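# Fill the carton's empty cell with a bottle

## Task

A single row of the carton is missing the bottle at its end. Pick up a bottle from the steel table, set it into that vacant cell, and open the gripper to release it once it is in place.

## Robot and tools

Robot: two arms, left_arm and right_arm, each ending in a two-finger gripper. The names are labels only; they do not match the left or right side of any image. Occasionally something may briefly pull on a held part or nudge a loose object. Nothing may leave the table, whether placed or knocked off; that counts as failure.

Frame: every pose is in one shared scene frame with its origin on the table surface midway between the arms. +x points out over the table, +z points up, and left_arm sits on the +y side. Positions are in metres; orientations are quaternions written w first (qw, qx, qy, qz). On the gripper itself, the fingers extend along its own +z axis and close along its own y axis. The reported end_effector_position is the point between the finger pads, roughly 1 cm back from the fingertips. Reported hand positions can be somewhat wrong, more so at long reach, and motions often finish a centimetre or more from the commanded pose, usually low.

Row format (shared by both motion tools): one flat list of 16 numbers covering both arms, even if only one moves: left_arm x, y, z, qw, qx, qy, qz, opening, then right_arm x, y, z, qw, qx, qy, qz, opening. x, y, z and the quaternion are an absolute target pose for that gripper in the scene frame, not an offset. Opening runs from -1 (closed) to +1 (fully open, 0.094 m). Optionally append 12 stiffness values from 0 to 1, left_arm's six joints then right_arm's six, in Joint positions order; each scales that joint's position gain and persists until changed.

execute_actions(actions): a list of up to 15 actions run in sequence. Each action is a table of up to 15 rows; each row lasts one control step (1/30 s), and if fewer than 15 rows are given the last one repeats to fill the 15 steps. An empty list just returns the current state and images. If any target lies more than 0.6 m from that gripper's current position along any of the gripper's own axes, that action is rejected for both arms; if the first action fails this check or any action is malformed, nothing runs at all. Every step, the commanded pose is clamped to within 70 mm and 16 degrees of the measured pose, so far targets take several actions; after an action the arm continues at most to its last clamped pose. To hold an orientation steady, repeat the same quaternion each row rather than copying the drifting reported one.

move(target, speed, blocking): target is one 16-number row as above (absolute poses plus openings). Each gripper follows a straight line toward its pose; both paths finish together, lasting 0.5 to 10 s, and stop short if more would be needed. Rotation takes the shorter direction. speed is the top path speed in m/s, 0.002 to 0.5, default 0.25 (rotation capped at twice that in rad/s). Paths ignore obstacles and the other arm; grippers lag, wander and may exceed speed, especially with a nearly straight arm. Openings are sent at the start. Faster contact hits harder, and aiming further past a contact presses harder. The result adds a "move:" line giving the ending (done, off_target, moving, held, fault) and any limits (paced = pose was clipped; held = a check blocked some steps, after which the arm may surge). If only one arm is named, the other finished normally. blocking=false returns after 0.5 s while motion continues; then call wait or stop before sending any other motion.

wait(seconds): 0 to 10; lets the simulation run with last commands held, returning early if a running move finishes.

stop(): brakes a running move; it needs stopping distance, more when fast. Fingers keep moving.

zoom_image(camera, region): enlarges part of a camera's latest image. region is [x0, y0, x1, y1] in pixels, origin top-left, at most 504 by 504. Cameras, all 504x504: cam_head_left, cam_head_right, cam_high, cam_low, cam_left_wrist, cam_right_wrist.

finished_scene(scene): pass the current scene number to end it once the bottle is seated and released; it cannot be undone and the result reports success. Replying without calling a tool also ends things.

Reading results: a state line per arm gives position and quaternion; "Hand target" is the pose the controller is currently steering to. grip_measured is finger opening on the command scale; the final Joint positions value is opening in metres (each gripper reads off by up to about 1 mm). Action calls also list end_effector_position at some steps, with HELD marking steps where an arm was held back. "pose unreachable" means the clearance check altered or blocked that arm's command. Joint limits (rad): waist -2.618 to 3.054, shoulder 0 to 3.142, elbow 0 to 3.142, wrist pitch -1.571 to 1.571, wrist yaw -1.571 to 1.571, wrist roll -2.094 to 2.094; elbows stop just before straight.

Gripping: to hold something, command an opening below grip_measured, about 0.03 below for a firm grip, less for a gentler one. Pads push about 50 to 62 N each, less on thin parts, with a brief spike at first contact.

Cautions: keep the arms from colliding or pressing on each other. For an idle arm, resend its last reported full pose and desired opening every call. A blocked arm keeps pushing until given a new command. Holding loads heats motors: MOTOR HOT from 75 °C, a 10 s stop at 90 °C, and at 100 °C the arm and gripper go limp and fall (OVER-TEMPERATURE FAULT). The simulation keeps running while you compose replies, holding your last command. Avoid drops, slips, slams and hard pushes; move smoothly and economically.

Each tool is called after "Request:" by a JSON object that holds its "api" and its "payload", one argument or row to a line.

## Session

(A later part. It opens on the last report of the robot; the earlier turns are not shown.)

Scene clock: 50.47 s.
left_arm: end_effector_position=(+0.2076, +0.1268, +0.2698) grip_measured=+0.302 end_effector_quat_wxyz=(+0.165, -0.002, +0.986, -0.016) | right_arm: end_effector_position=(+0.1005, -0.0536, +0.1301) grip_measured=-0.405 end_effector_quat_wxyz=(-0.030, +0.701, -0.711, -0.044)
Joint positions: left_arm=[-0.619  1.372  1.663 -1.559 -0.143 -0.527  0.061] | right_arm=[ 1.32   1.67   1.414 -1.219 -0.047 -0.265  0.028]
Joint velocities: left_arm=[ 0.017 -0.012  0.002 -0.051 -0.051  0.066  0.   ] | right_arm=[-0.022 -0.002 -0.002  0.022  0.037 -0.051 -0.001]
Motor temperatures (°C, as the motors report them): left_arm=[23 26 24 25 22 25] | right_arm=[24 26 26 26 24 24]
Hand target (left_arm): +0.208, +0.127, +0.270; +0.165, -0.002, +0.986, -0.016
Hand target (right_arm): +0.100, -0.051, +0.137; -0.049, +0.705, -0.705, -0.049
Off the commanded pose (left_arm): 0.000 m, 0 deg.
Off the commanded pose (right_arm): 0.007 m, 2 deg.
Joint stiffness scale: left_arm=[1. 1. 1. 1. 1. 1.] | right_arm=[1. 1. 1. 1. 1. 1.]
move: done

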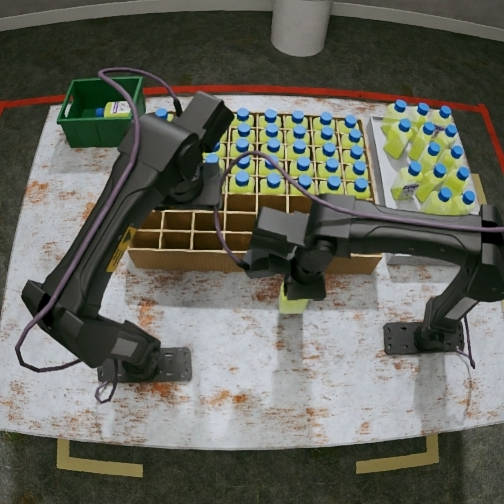

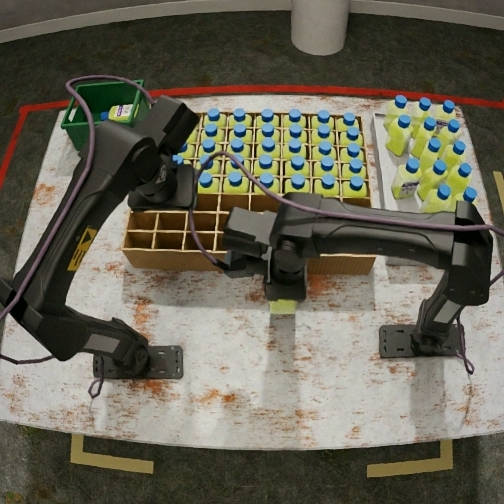

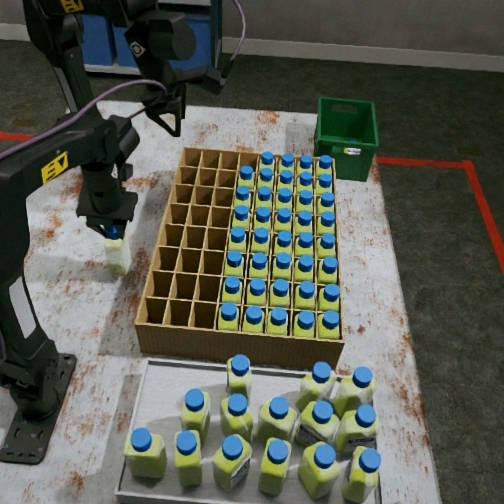

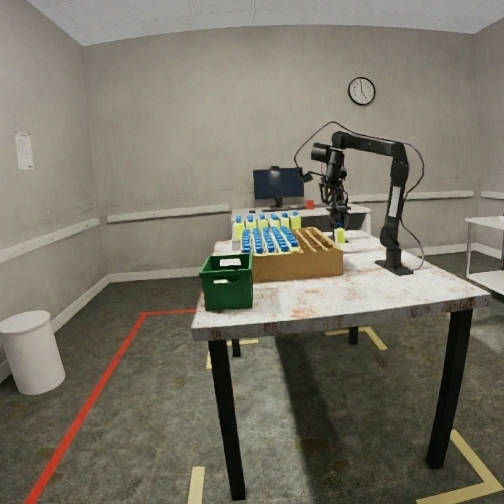

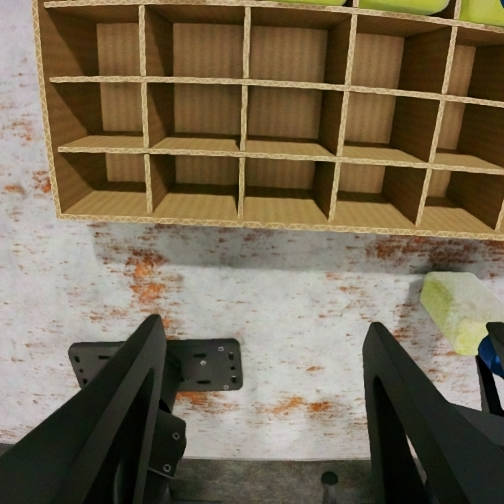

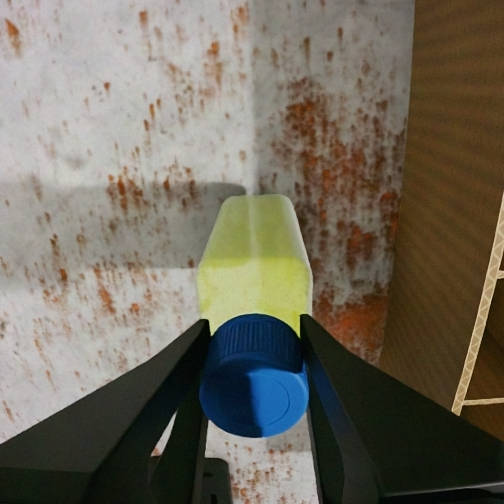

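Request:
{"api": "move", "payload": {
  "target": [0.2075,0.1268,0.2697,0.165,-0.002,0.986,-0.016,0.3, 0.10,-0.053,0.130,0.0494,-0.7054,0.7054,0.0494,-0.425],
  "speed": 0.02
}}

Scene clock: 52.10 s.
left_arm: end_effector_position=(+0.2076, +0.1268, +0.2698) grip_measured=+0.302 end_effector_quat_wxyz=(+0.165, -0.002, +0.986, -0.016) | right_arm: end_effector_position=(+0.1000, -0.0553, +0.1216) grip_measured=-0.405 end_effector_quat_wxyz=(-0.027, +0.701, -0.711, -0.042)
Joint positions: left_arm=[-0.619  1.372  1.663 -1.559 -0.143 -0.527  0.061] | right_arm=[ 1.32   1.67   1.381 -1.192 -0.047 -0.265  0.028]
Joint velocities: left_arm=[ 0.002  0.007 -0.007  0.022  0.007  0.051 -0.001] | right_arm=[ 0.007 -0.007 -0.002  0.022 -0.007  0.066  0.001]
Motor temperatures (°C, as the motors report them): left_arm=[23 26 24 26 22 25] | right_arm=[24 26 26 26 24 24]
Hand target (left_arm): +0.208, +0.127, +0.270; +0.165, -0.002, +0.986, -0.016
Hand target (right_arm): +0.100, -0.053, +0.130; -0.049, +0.705, -0.705, -0.049
Off the commanded pose (left_arm): 0.000 m, 0 deg.
Off the commanded pose (right_arm): 0.009 m, 3 deg.
Joint stiffness scale: left_arm=[1. 1. 1. 1. 1. 1.] | right_arm=[1. 1. 1. 1. 1. 1.]
move: off_target (right_arm)

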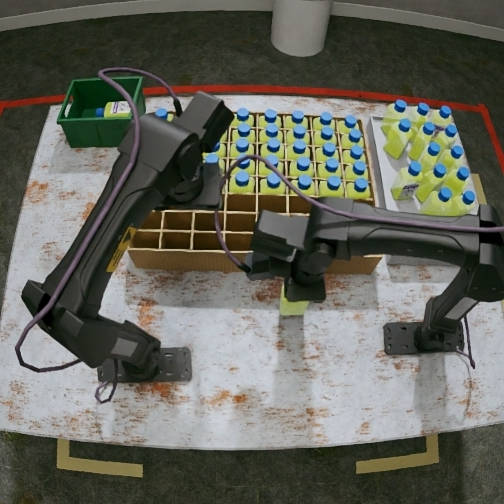

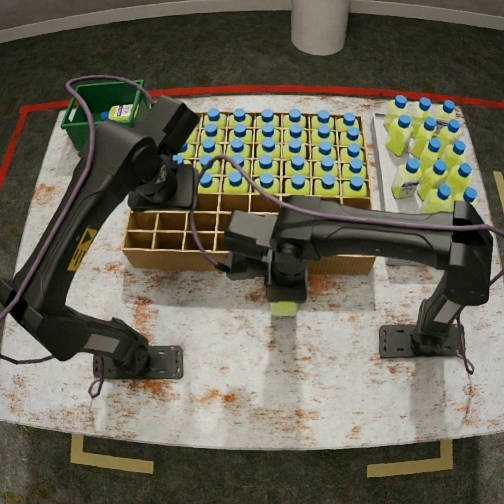

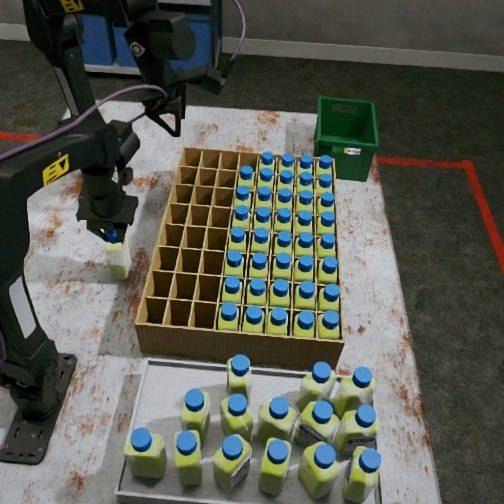

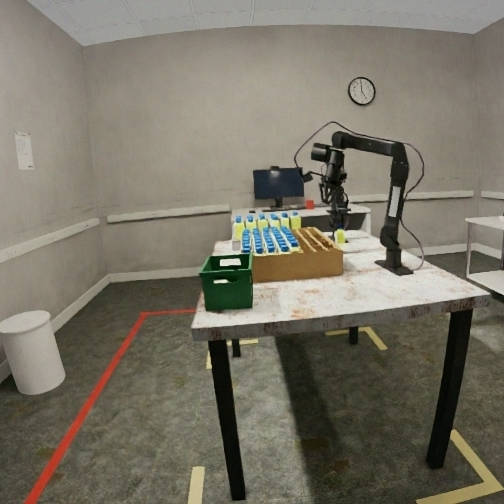

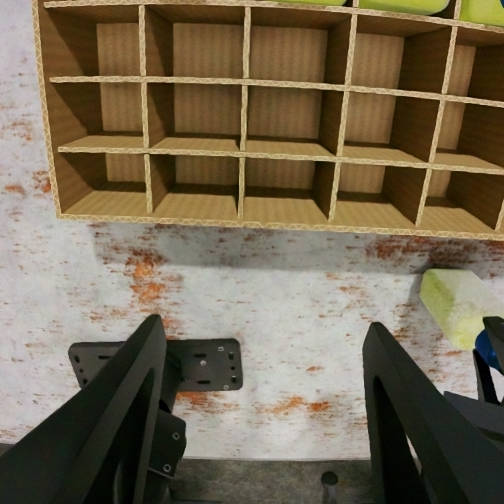

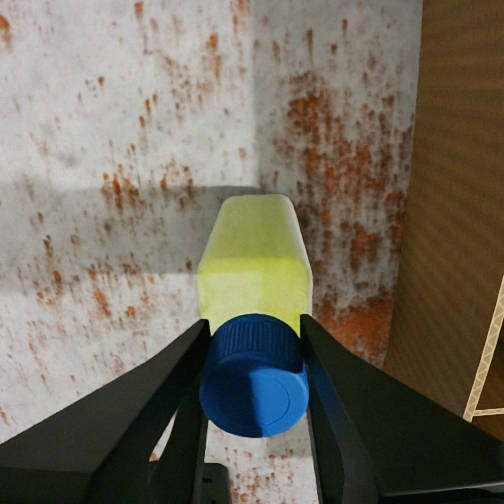

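Request:
{"api": "move", "payload": {
  "target": [0.2075,0.1268,0.2697,0.165,-0.002,0.986,-0.016,0.3, 0.10,-0.053,0.125,0.0494,-0.7054,0.7054,0.0494,-0.425],
  "speed": 0.015
}}

Request:
{"api": "zoom_image", "payload": {
  "camera": "cam_high",
  "region": [60, 180, 180, 300]
}}

Scene clock: 54.30 s.
left_arm: end_effector_position=(+0.2076, +0.1268, +0.2698) grip_measured=+0.302 end_effector_quat_wxyz=(+0.165, -0.002, +0.986, -0.016) | right_arm: end_effector_position=(+0.1001, -0.0551, +0.1169) grip_measured=-0.405 end_effector_quat_wxyz=(-0.028, +0.701, -0.711, -0.043)
Joint positions: left_arm=[-0.619  1.372  1.663 -1.559 -0.143 -0.527  0.061] | right_arm=[ 1.32   1.67   1.362 -1.171 -0.047 -0.266  0.028]
Joint velocities: left_arm=[ 0.007 -0.007  0.007 -0.066 -0.051  0.066 -0.001] | right_arm=[ 0.002 -0.002  0.012  0.022 -0.051 -0.037 -0.001]
Motor temperatures (°C, as the motors report them): left_arm=[23 26 24 26 22 25] | right_arm=[24 26 26 26 24 24]
Hand target (left_arm): +0.208, +0.127, +0.270; +0.165, -0.002, +0.986, -0.016
Hand target (right_arm): +0.100, -0.053, +0.125; -0.049, +0.706, -0.705, -0.049
Off the commanded pose (left_arm): 0.000 m, 0 deg.
Off the commanded pose (right_arm): 0.008 m, 3 deg.
Joint stiffness scale: left_arm=[1. 1. 1. 1. 1. 1.] | right_arm=[1. 1. 1. 1. 1. 1.]
move: off_target (right_arm)

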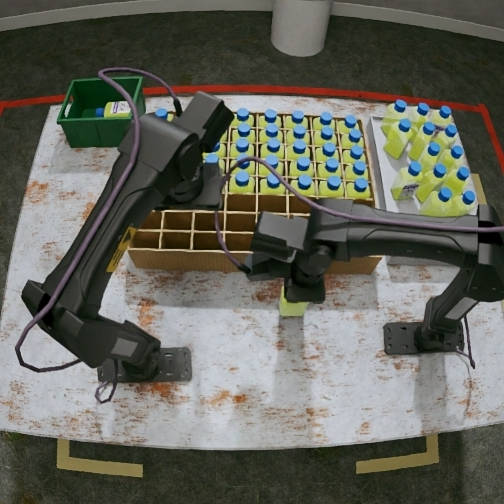

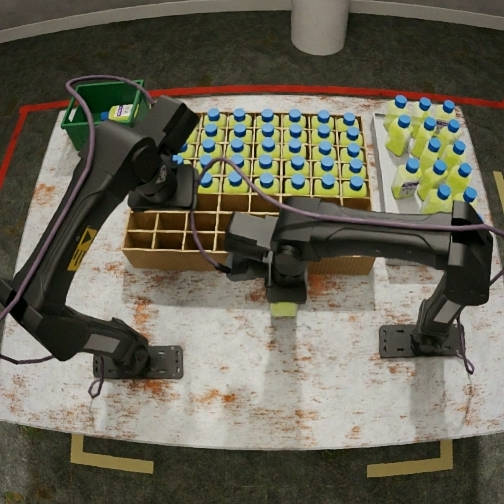

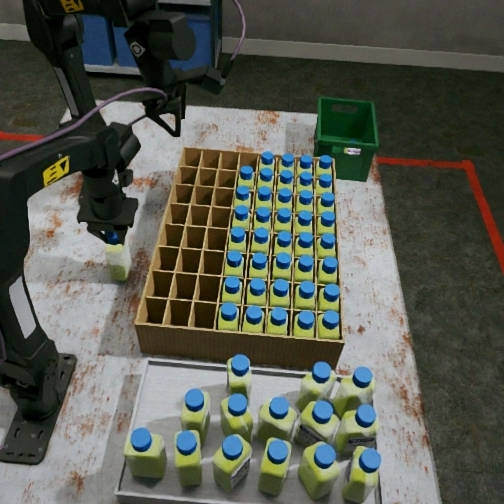

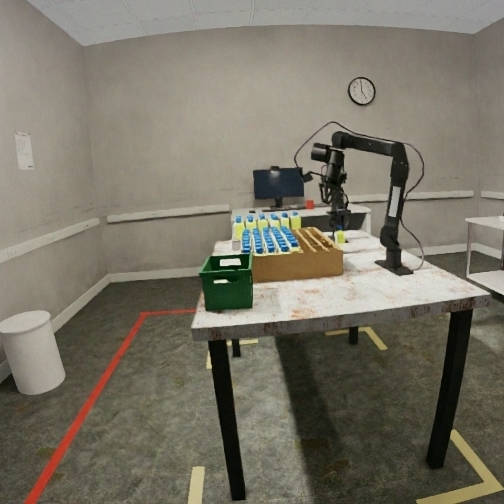

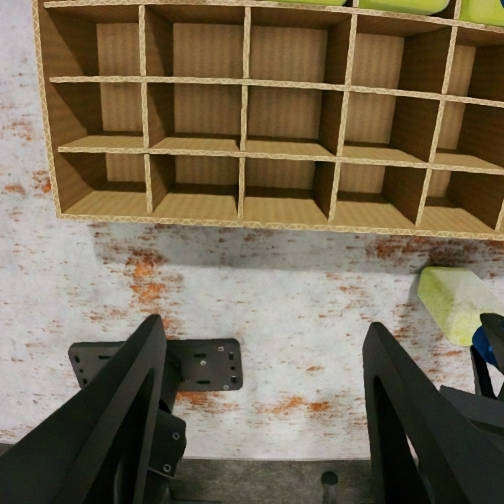

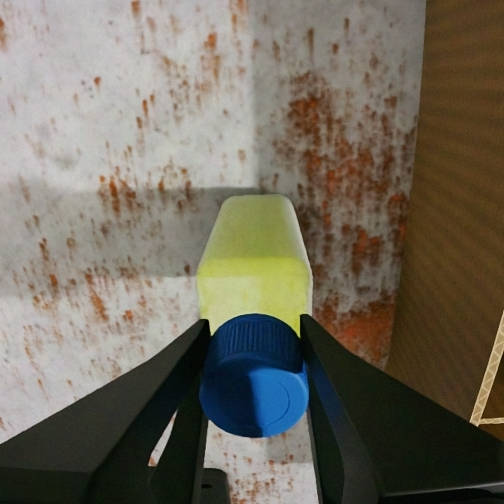

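Region (60, 180, 180, 300) of cam_high's 504x504 image, scaled by 4.200, with more detail than that image has.

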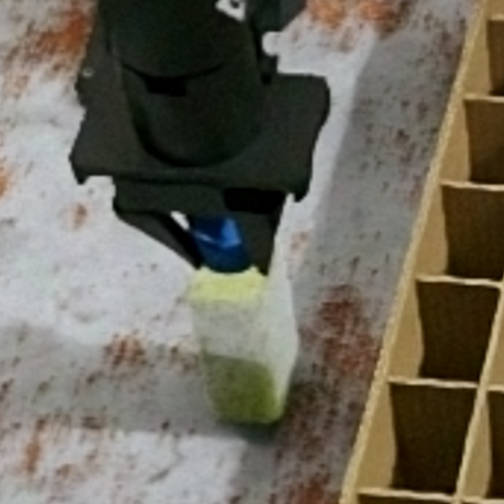

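Request:
{"api": "move", "payload": {
  "target": [0.2075,0.1268,0.2697,0.165,-0.002,0.986,-0.016,0.3, 0.10,-0.053,0.119,0.0494,-0.7054,0.7054,0.0494,-0.425],
  "speed": 0.015
}}

Request:
{"api": "zoom_image", "payload": {
  "camera": "cam_high",
  "region": [60, 180, 180, 300]
}}

Scene clock: 56.53 s.
left_arm: end_effector_position=(+0.2076, +0.1268, +0.2698) grip_measured=+0.302 end_effector_quat_wxyz=(+0.165, -0.002, +0.986, -0.016) | right_arm: end_effector_position=(+0.1000, -0.0553, +0.1113) grip_measured=-0.405 end_effector_quat_wxyz=(-0.029, +0.701, -0.711, -0.043)
Joint positions: left_arm=[-0.619  1.372  1.663 -1.559 -0.143 -0.527  0.061] | right_arm=[ 1.32   1.67   1.34  -1.148 -0.047 -0.266  0.028]
Joint velocities: left_arm=[ 0.002  0.002  0.002 -0.022  0.007  0.007 -0.001] | right_arm=[-0.002 -0.002  0.017 -0.022 -0.007  0.007 -0.001]
Motor temperatures (°C, as the motors report them): left_arm=[23 26 24 26 22 25] | right_arm=[24 26 26 26 24 24]
Hand target (left_arm): +0.208, +0.127, +0.270; +0.165, -0.002, +0.986, -0.016
Hand target (right_arm): +0.100, -0.053, +0.119; -0.049, +0.705, -0.705, -0.049
Off the commanded pose (left_arm): 0.000 m, 0 deg.
Off the commanded pose (right_arm): 0.008 m, 3 deg.
Joint stiffness scale: left_arm=[1. 1. 1. 1. 1. 1.] | right_arm=[1. 1. 1. 1. 1. 1.]
move: off_target (right_arm)

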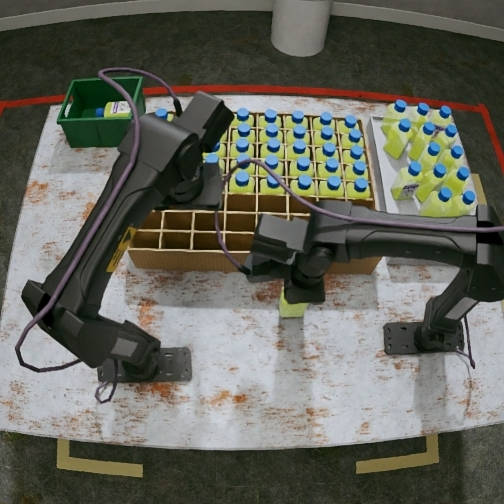

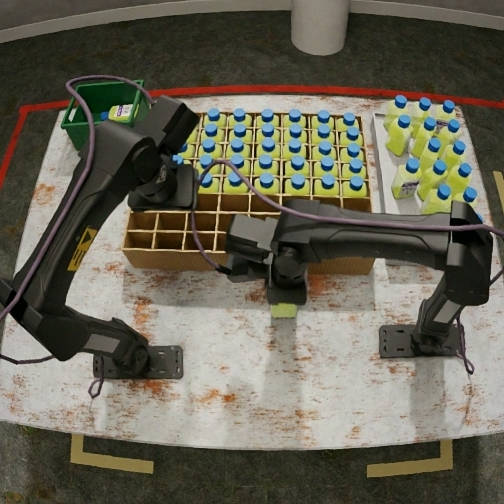

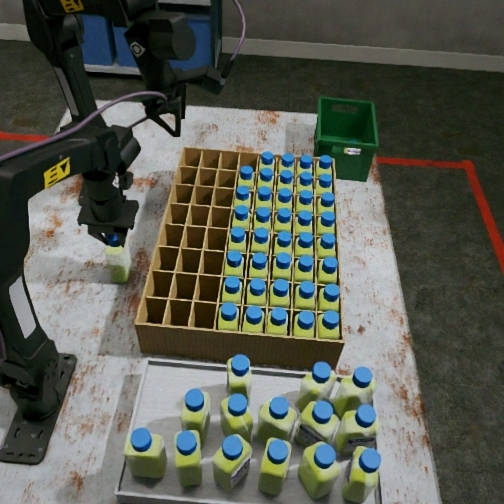

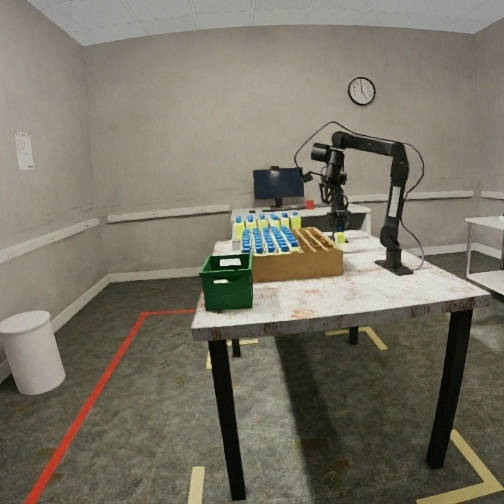

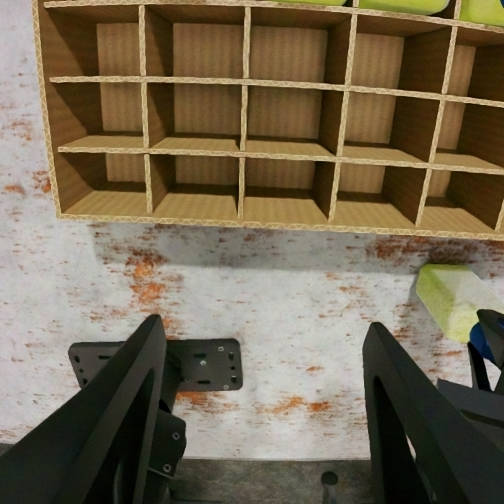

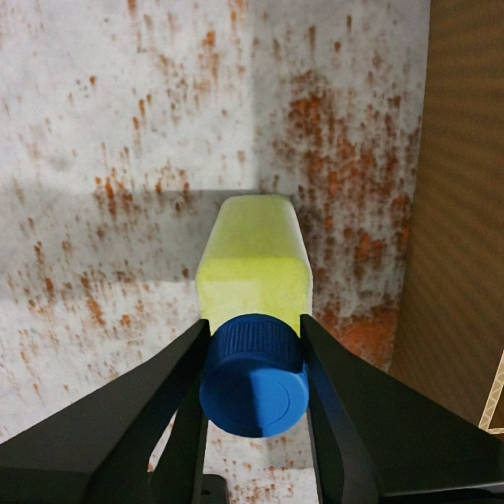

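Region (60, 180, 180, 300) of cam_high's 504x504 image, scaled by 4.200, with more detail than that image has.

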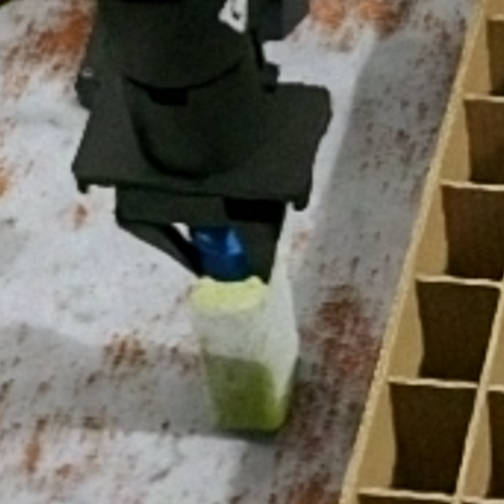

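Request:
{"api": "move", "payload": {
  "target": [0.2075,0.1268,0.2697,0.165,-0.002,0.986,-0.016,0.3, 0.10,-0.053,0.1135,0.0494,-0.7054,0.7054,0.0494,-0.425],
  "speed": 0.015
}}

Request:
{"api": "zoom_image", "payload": {
  "camera": "cam_high",
  "region": [60, 180, 180, 300]
}}

Scene clock: 58.83 s.
left_arm: end_effector_position=(+0.2076, +0.1268, +0.2698) grip_measured=+0.302 end_effector_quat_wxyz=(+0.165, -0.002, +0.986, -0.016) | right_arm: end_effector_position=(+0.1000, -0.0555, +0.1063) grip_measured=-0.405 end_effector_quat_wxyz=(-0.029, +0.701, -0.711, -0.043)
Joint positions: left_arm=[-0.619  1.372  1.663 -1.559 -0.143 -0.527  0.061] | right_arm=[ 1.32   1.67   1.32  -1.127 -0.047 -0.266  0.028]
Joint velocities: left_arm=[-0.022  0.002 -0.002 -0.051 -0.007 -0.037  0.   ] | right_arm=[-0.012 -0.012  0.007  0.007 -0.022 -0.007 -0.   ]
Motor temperatures (°C, as the motors report them): left_arm=[23 26 24 26 22 25] | right_arm=[24 26 26 26 24 24]
Hand target (left_arm): +0.208, +0.127, +0.270; +0.165, -0.002, +0.986, -0.016
Hand target (right_arm): +0.100, -0.053, +0.114; -0.049, +0.705, -0.705, -0.049
Off the commanded pose (left_arm): 0.000 m, 0 deg.
Off the commanded pose (right_arm): 0.008 m, 3 deg.
Joint stiffness scale: left_arm=[1. 1. 1. 1. 1. 1.] | right_arm=[1. 1. 1. 1. 1. 1.]
move: off_target (right_arm)

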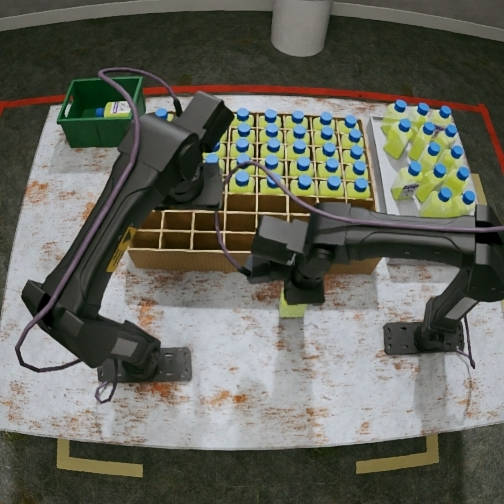

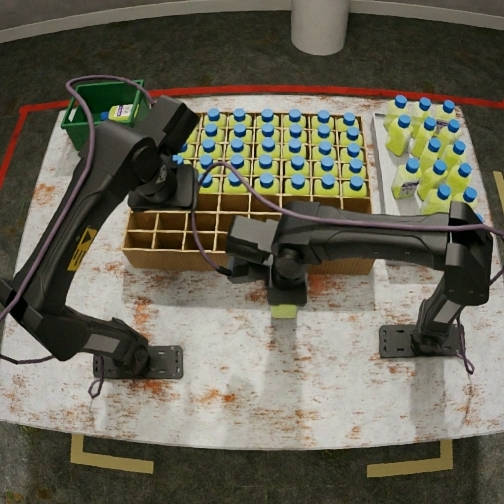

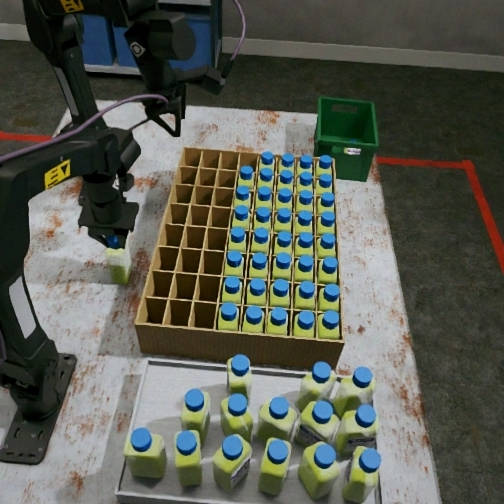

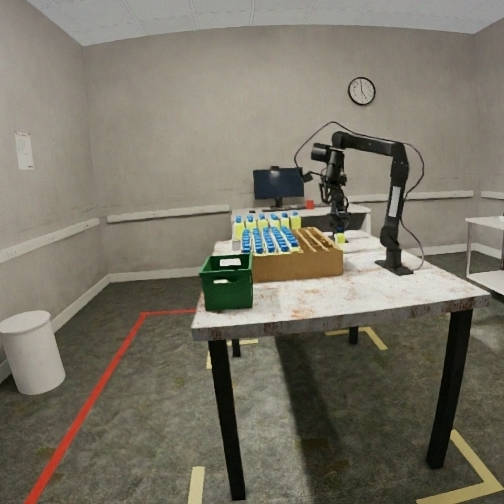

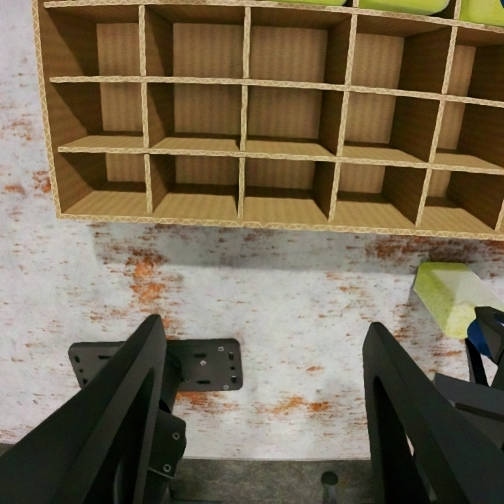

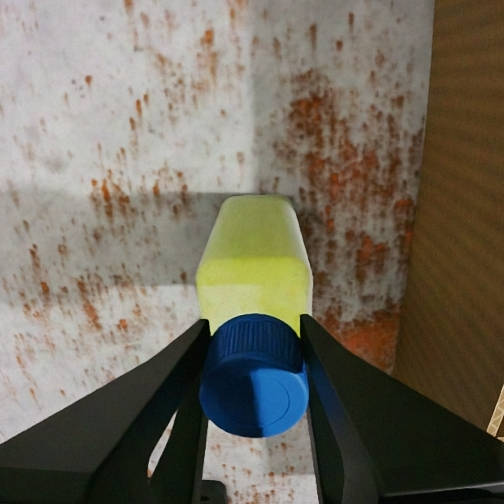

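Region (60, 180, 180, 300) of cam_high's 504x504 image, scaled by 4.200, with more detail than that image has.

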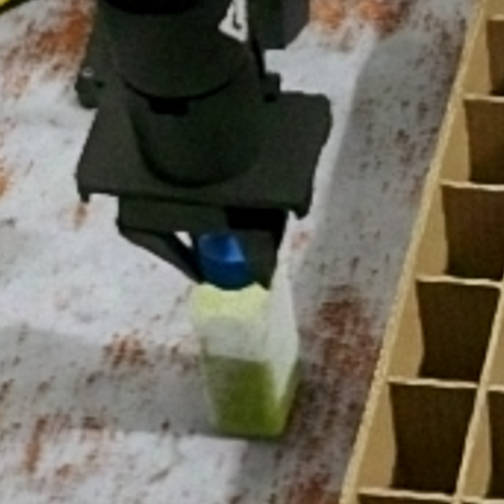

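Request:
{"api": "move", "payload": {
  "target": [0.2075,0.1268,0.2697,0.165,-0.002,0.986,-0.016,0.3, 0.10,-0.053,0.1135,0.0494,-0.7054,0.7054,0.0494,0.2],
  "speed": 0.05
}}

Request:
{"api": "move", "payload": {
  "target": [0.2075,0.1268,0.2697,0.165,-0.002,0.986,-0.016,0.3, 0.10,-0.055,0.19,0.0494,-0.7054,0.7054,0.0494,0.2],
  "speed": 0.15
}}

Request:
{"api": "move", "payload": {
  "target": [0.10,-0.05,0.195,0.156,0,0.988,0,0.3, 0.15,-0.28,0.22,0.09,-0.30,0.95,0.03,0.2],
  "speed": 0.2
}}

Scene clock: 60.87 s.
left_arm: end_effector_position=(+0.2076, +0.1268, +0.2698) grip_measured=+0.302 end_effector_quat_wxyz=(+0.165, -0.002, +0.986, -0.016) | right_arm: end_effector_position=(+0.1002, -0.0547, +0.1064) grip_measured=+0.198 end_effector_quat_wxyz=(-0.031, +0.701, -0.711, -0.044)
Joint positions: left_arm=[-0.619  1.372  1.663 -1.559 -0.143 -0.527  0.061] | right_arm=[ 1.32   1.67   1.32  -1.124 -0.047 -0.266  0.056]
Joint velocities: left_arm=[-0.027 -0.012 -0.002  0.022  0.081 -0.066 -0.001] | right_arm=[-0.007 -0.022 -0.012 -0.007 -0.022  0.037 -0.001]
Motor temperatures (°C, as the motors report them): left_arm=[23 26 24 26 22 25] | right_arm=[24 27 26 26 24 24]
Hand target (left_arm): +0.208, +0.127, +0.270; +0.165, -0.002, +0.986, -0.016
Hand target (right_arm): +0.100, -0.053, +0.114; -0.049, +0.705, -0.705, -0.049
Off the commanded pose (left_arm): 0.000 m, 0 deg.
Off the commanded pose (right_arm): 0.007 m, 2 deg.
Joint stiffness scale: left_arm=[1. 1. 1. 1. 1. 1.] | right_arm=[1. 1. 1. 1. 1. 1.]
move: done

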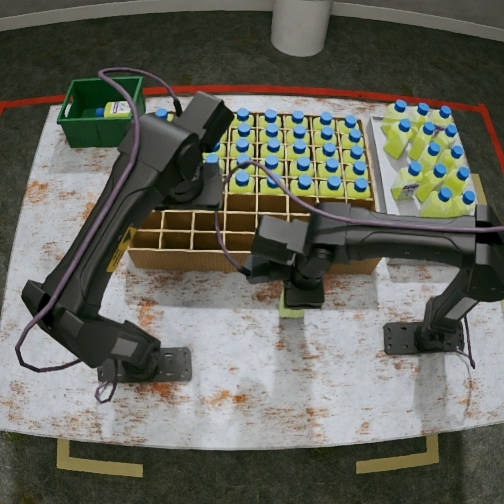

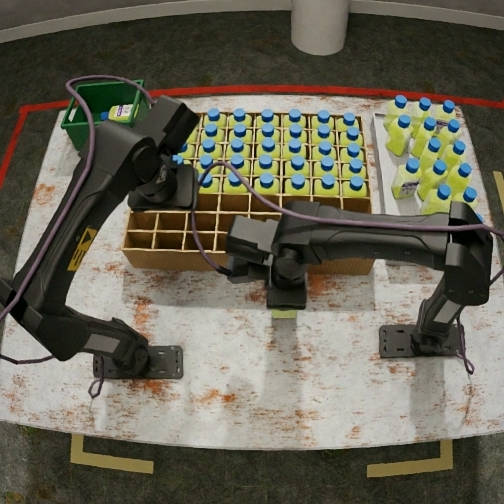

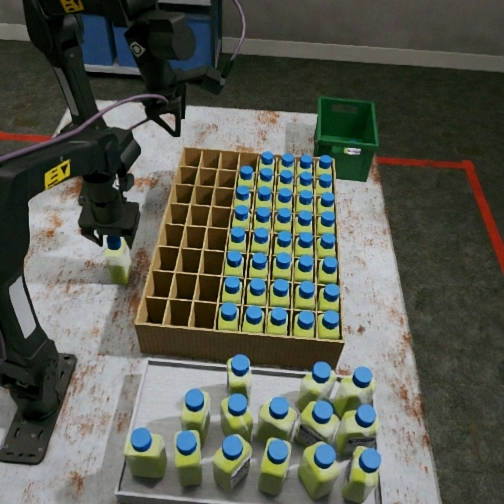

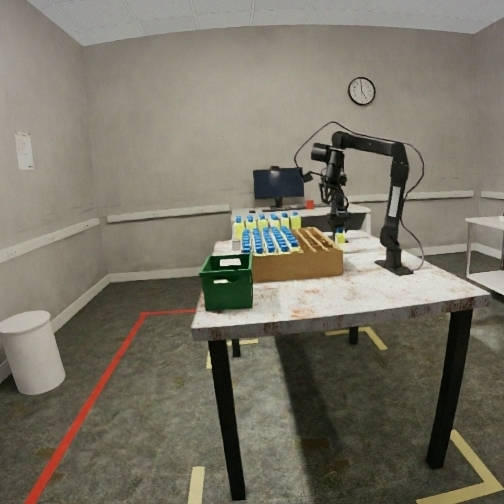

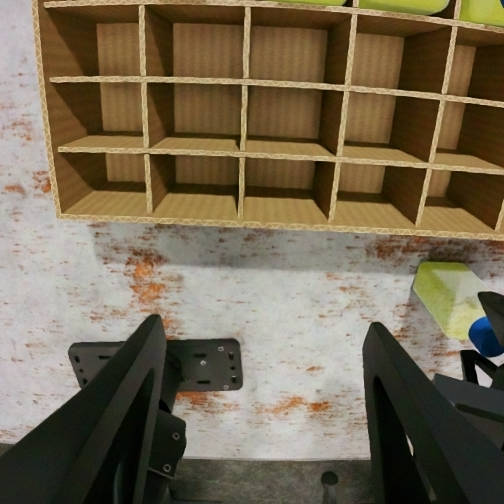

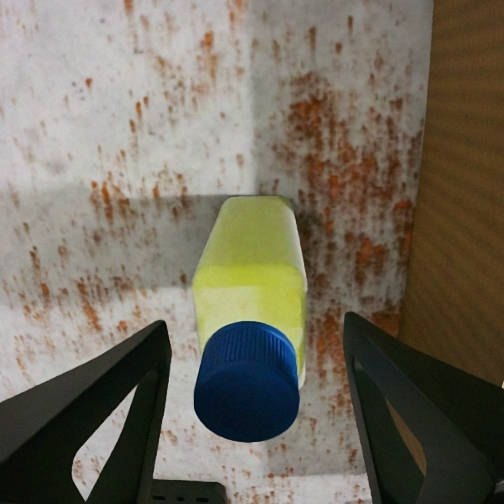

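Scene clock: 62.07 s.
left_arm: end_effector_position=(+0.2076, +0.1268, +0.2698) grip_measured=+0.302 end_effector_quat_wxyz=(+0.165, -0.002, +0.986, -0.016) | right_arm: end_effector_position=(+0.0996, -0.0569, +0.1761) grip_measured=+0.198 end_effector_quat_wxyz=(-0.032, +0.702, -0.710, -0.045)
Joint positions: left_arm=[-0.619  1.372  1.663 -1.559 -0.143 -0.527  0.061] | right_arm=[ 1.32   1.665  1.591 -1.396 -0.047 -0.268  0.056]
Joint velocities: left_arm=[-0.022  0.007 -0.012 -0.022  0.022 -0.051  0.   ] | right_arm=[ 0.017  0.002 -0.007  0.007 -0.007  0.051 -0.   ]
Motor temperatures (°C, as the motors report them): left_arm=[23 26 24 26 22 25] | right_arm=[24 27 26 26 24 24]
Hand target (left_arm): +0.208, +0.127, +0.270; +0.165, -0.002, +0.986, -0.016
Hand target (right_arm): +0.099, -0.057, +0.190; -0.049, +0.705, -0.705, -0.050
Off the commanded pose (left_arm): 0.000 m, 0 deg.
Off the commanded pose (right_arm): 0.014 m, 2 deg.
Joint stiffness scale: left_arm=[1. 1. 1. 1. 1. 1.] | right_arm=[1. 1. 1. 1. 1. 1.]
move: off_target (right_arm)

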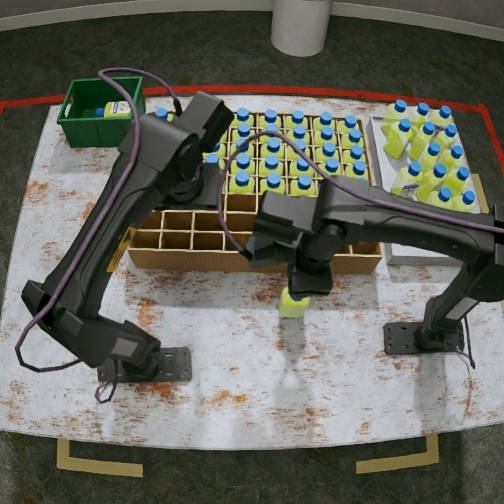

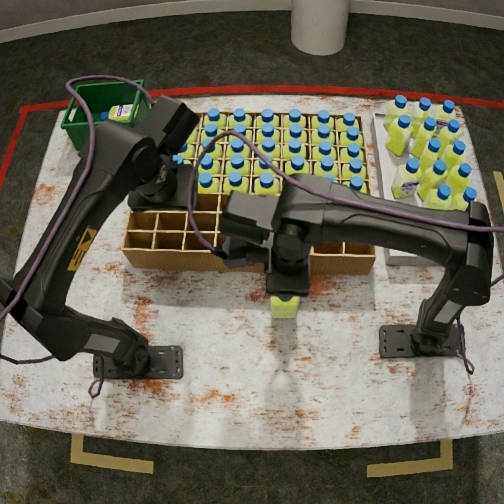

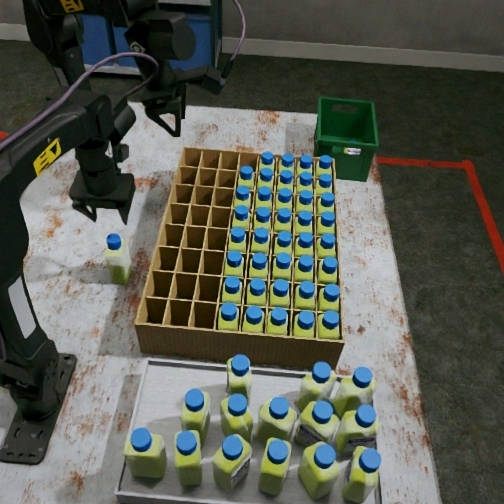

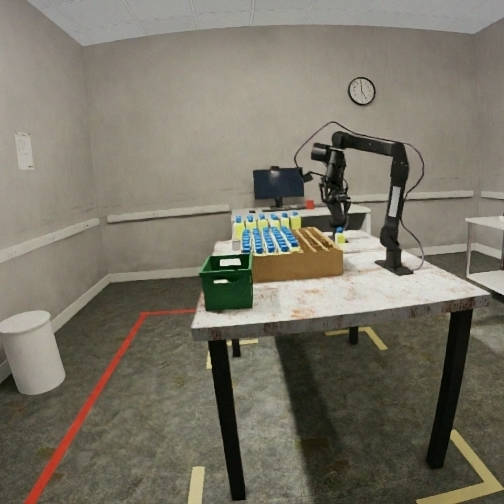

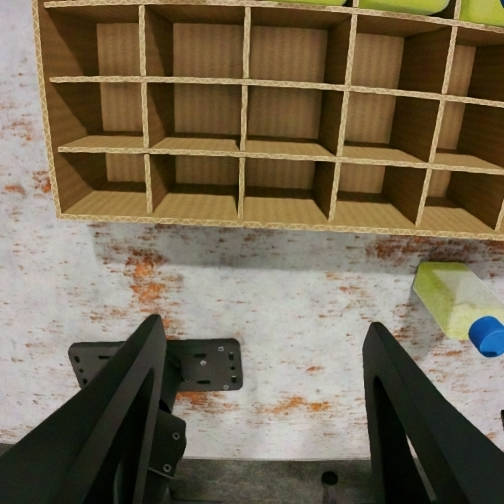

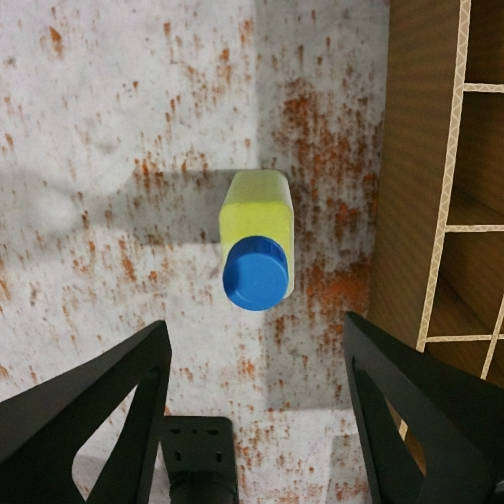

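Scene clock: 64.90 s.
left_arm: end_effector_position=(+0.1025, -0.0480, +0.1930) grip_measured=+0.302 end_effector_quat_wxyz=(+0.142, +0.001, +0.990, -0.005) | right_arm: end_effector_position=(+0.1577, -0.2770, +0.2207) grip_measured=+0.199 end_effector_quat_wxyz=(+0.136, -0.299, +0.944, +0.033)
Joint positions: left_arm=[-1.375  1.658  1.627 -1.452 -0.271 -1.287  0.061] | right_arm=[ 0.604  0.984  1.244 -1.552  0.008 -0.04   0.056]
Joint velocities: left_arm=[ 0.002 -0.002  0.002  0.037  0.007 -0.022  0.001] | right_arm=[-0.007 -0.012 -0.017  0.007 -0.007 -0.007  0.001]
Motor temperatures (°C, as the motors report them): left_arm=[23 25 24 26 22 25] | right_arm=[24 27 26 26 24 24]
Hand target (left_arm): +0.104, -0.053, +0.196; +0.151, -0.000, +0.989, -0.009
Hand target (right_arm): +0.152, -0.281, +0.218; +0.133, -0.300, +0.944, +0.034
Off the commanded pose (left_arm): 0.004 m, 2 deg.
Off the commanded pose (right_arm): 0.008 m, 5 deg.
Joint stiffness scale: left_arm=[1. 1. 1. 1. 1. 1.] | right_arm=[1. 1. 1. 1. 1. 1.]
joint sent to its limit (right arm) — the command would take joint 4 (wrist pitch) past its lower limit, so that joint was sent only as far as its limit.
move: off_target (right_arm)

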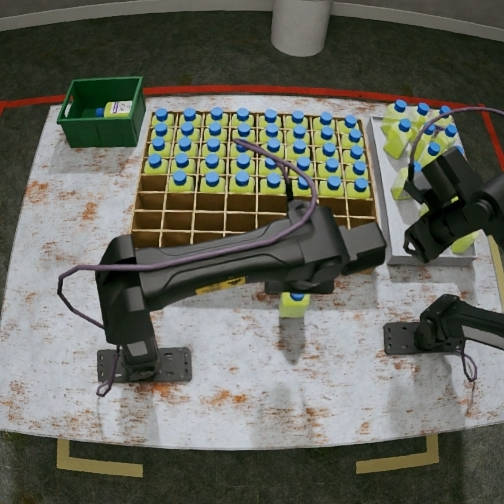

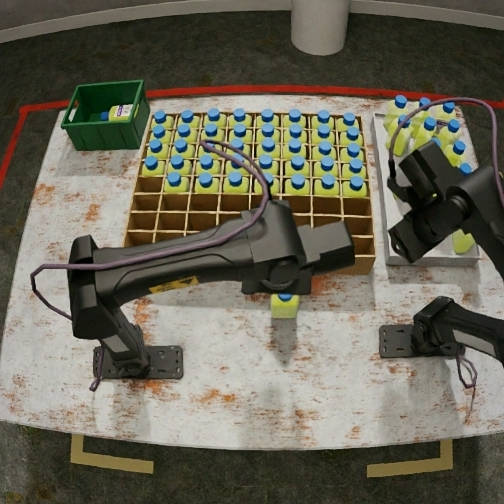

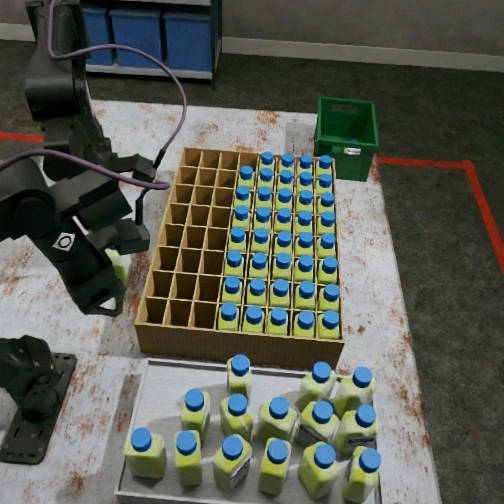

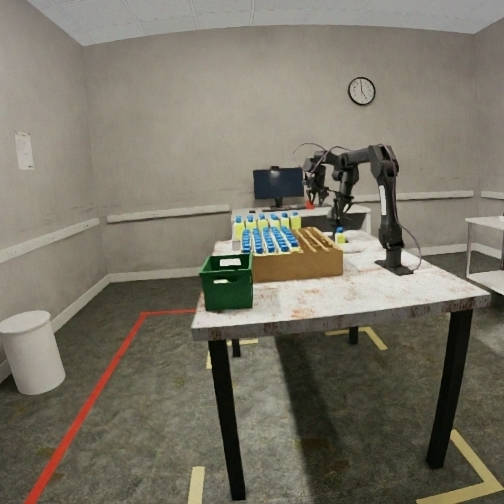

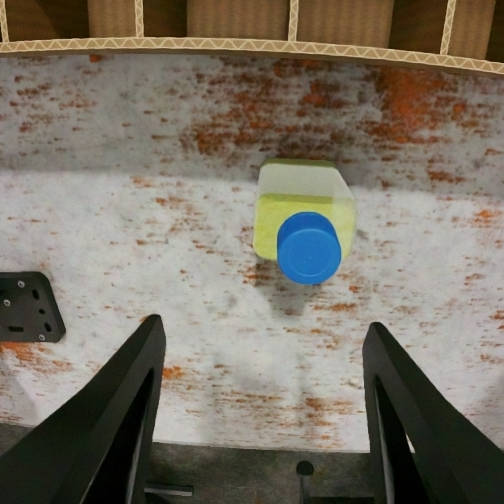

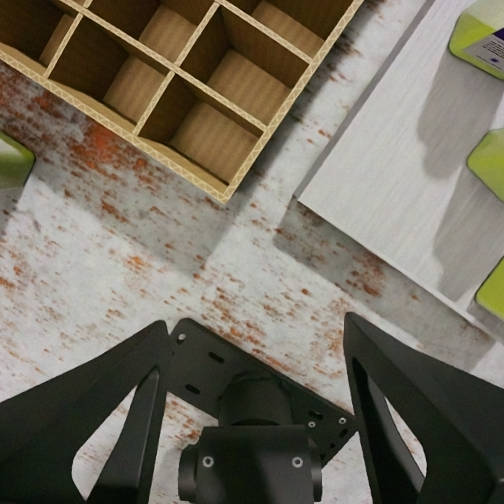

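Request:
{"api": "move", "payload": {
  "target": [0.102,-0.070,0.150,0.156,0,0.988,0,0.3, 0.1577,-0.2770,0.2207,0.136,-0.299,0.944,0.033,0.2],
  "speed": 0.08
}}

Scene clock: 67.20 s.
left_arm: end_effector_position=(+0.1036, -0.0722, +0.1565) grip_measured=+0.302 end_effector_quat_wxyz=(+0.150, -0.003, +0.989, -0.010) | right_arm: end_effector_position=(+0.1577, -0.2770, +0.2207) grip_measured=+0.199 end_effector_quat_wxyz=(+0.136, -0.300, +0.944, +0.033)
Joint positions: left_arm=[-1.399  1.718  1.545 -1.302 -0.287 -1.317  0.061] | right_arm=[ 0.604  0.984  1.244 -1.552  0.008 -0.044  0.056]
Joint velocities: left_arm=[ 0.002 -0.017  0.002  0.051  0.007 -0.037 -0.   ] | right_arm=[-0.002 -0.007 -0.012  0.095 -0.037 -0.037  0.001]
Motor temperatures (°C, as the motors report them): left_arm=[23 26 24 26 22 25] | right_arm=[24 26 26 26 24 24]
Hand target (left_arm): +0.102, -0.071, +0.151; +0.156, +0.000, +0.988, -0.000
Hand target (right_arm): +0.158, -0.277, +0.221; +0.136, -0.299, +0.944, +0.033
Off the commanded pose (left_arm): 0.007 m, 1 deg.
Off the commanded pose (right_arm): 0.000 m, 0 deg.
Joint stiffness scale: left_arm=[1. 1. 1. 1. 1. 1.] | right_arm=[1. 1. 1. 1. 1. 1.]
move: done

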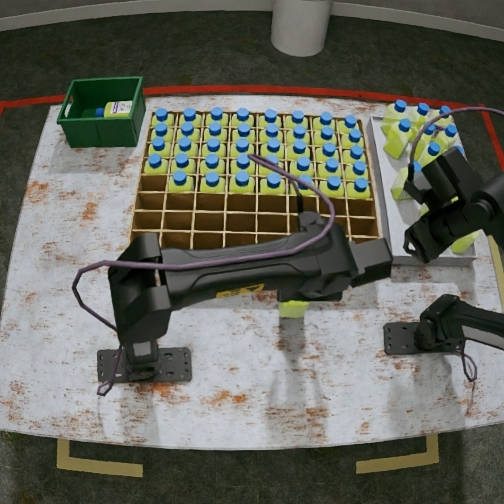

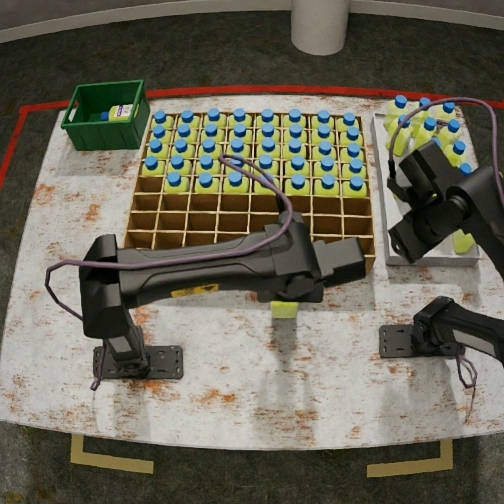

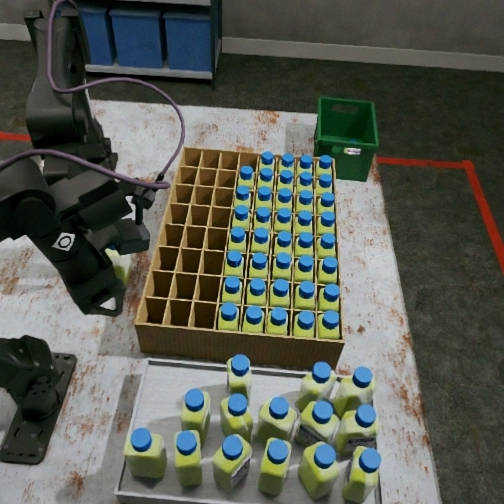

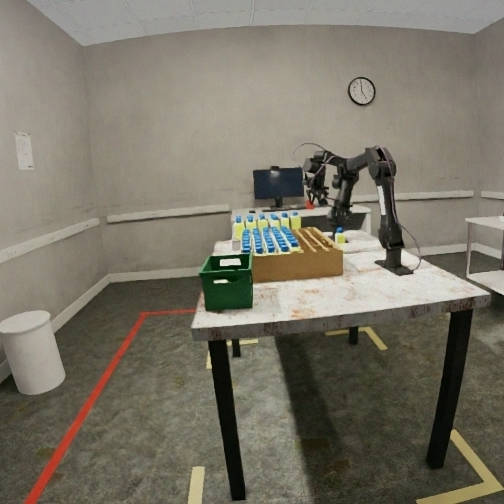

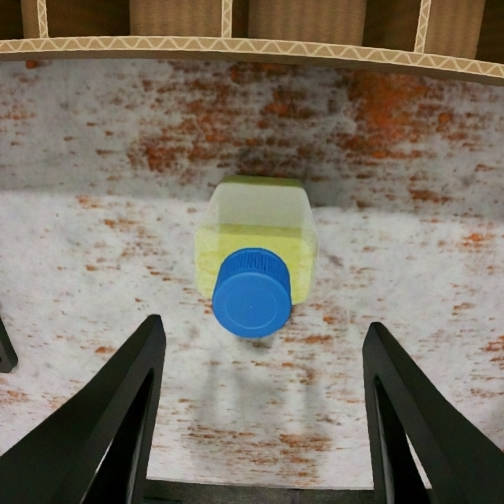

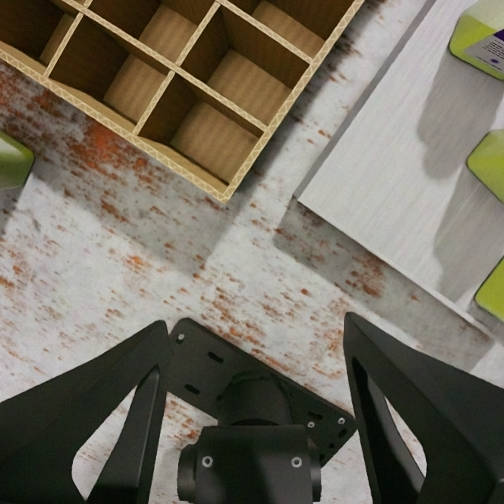

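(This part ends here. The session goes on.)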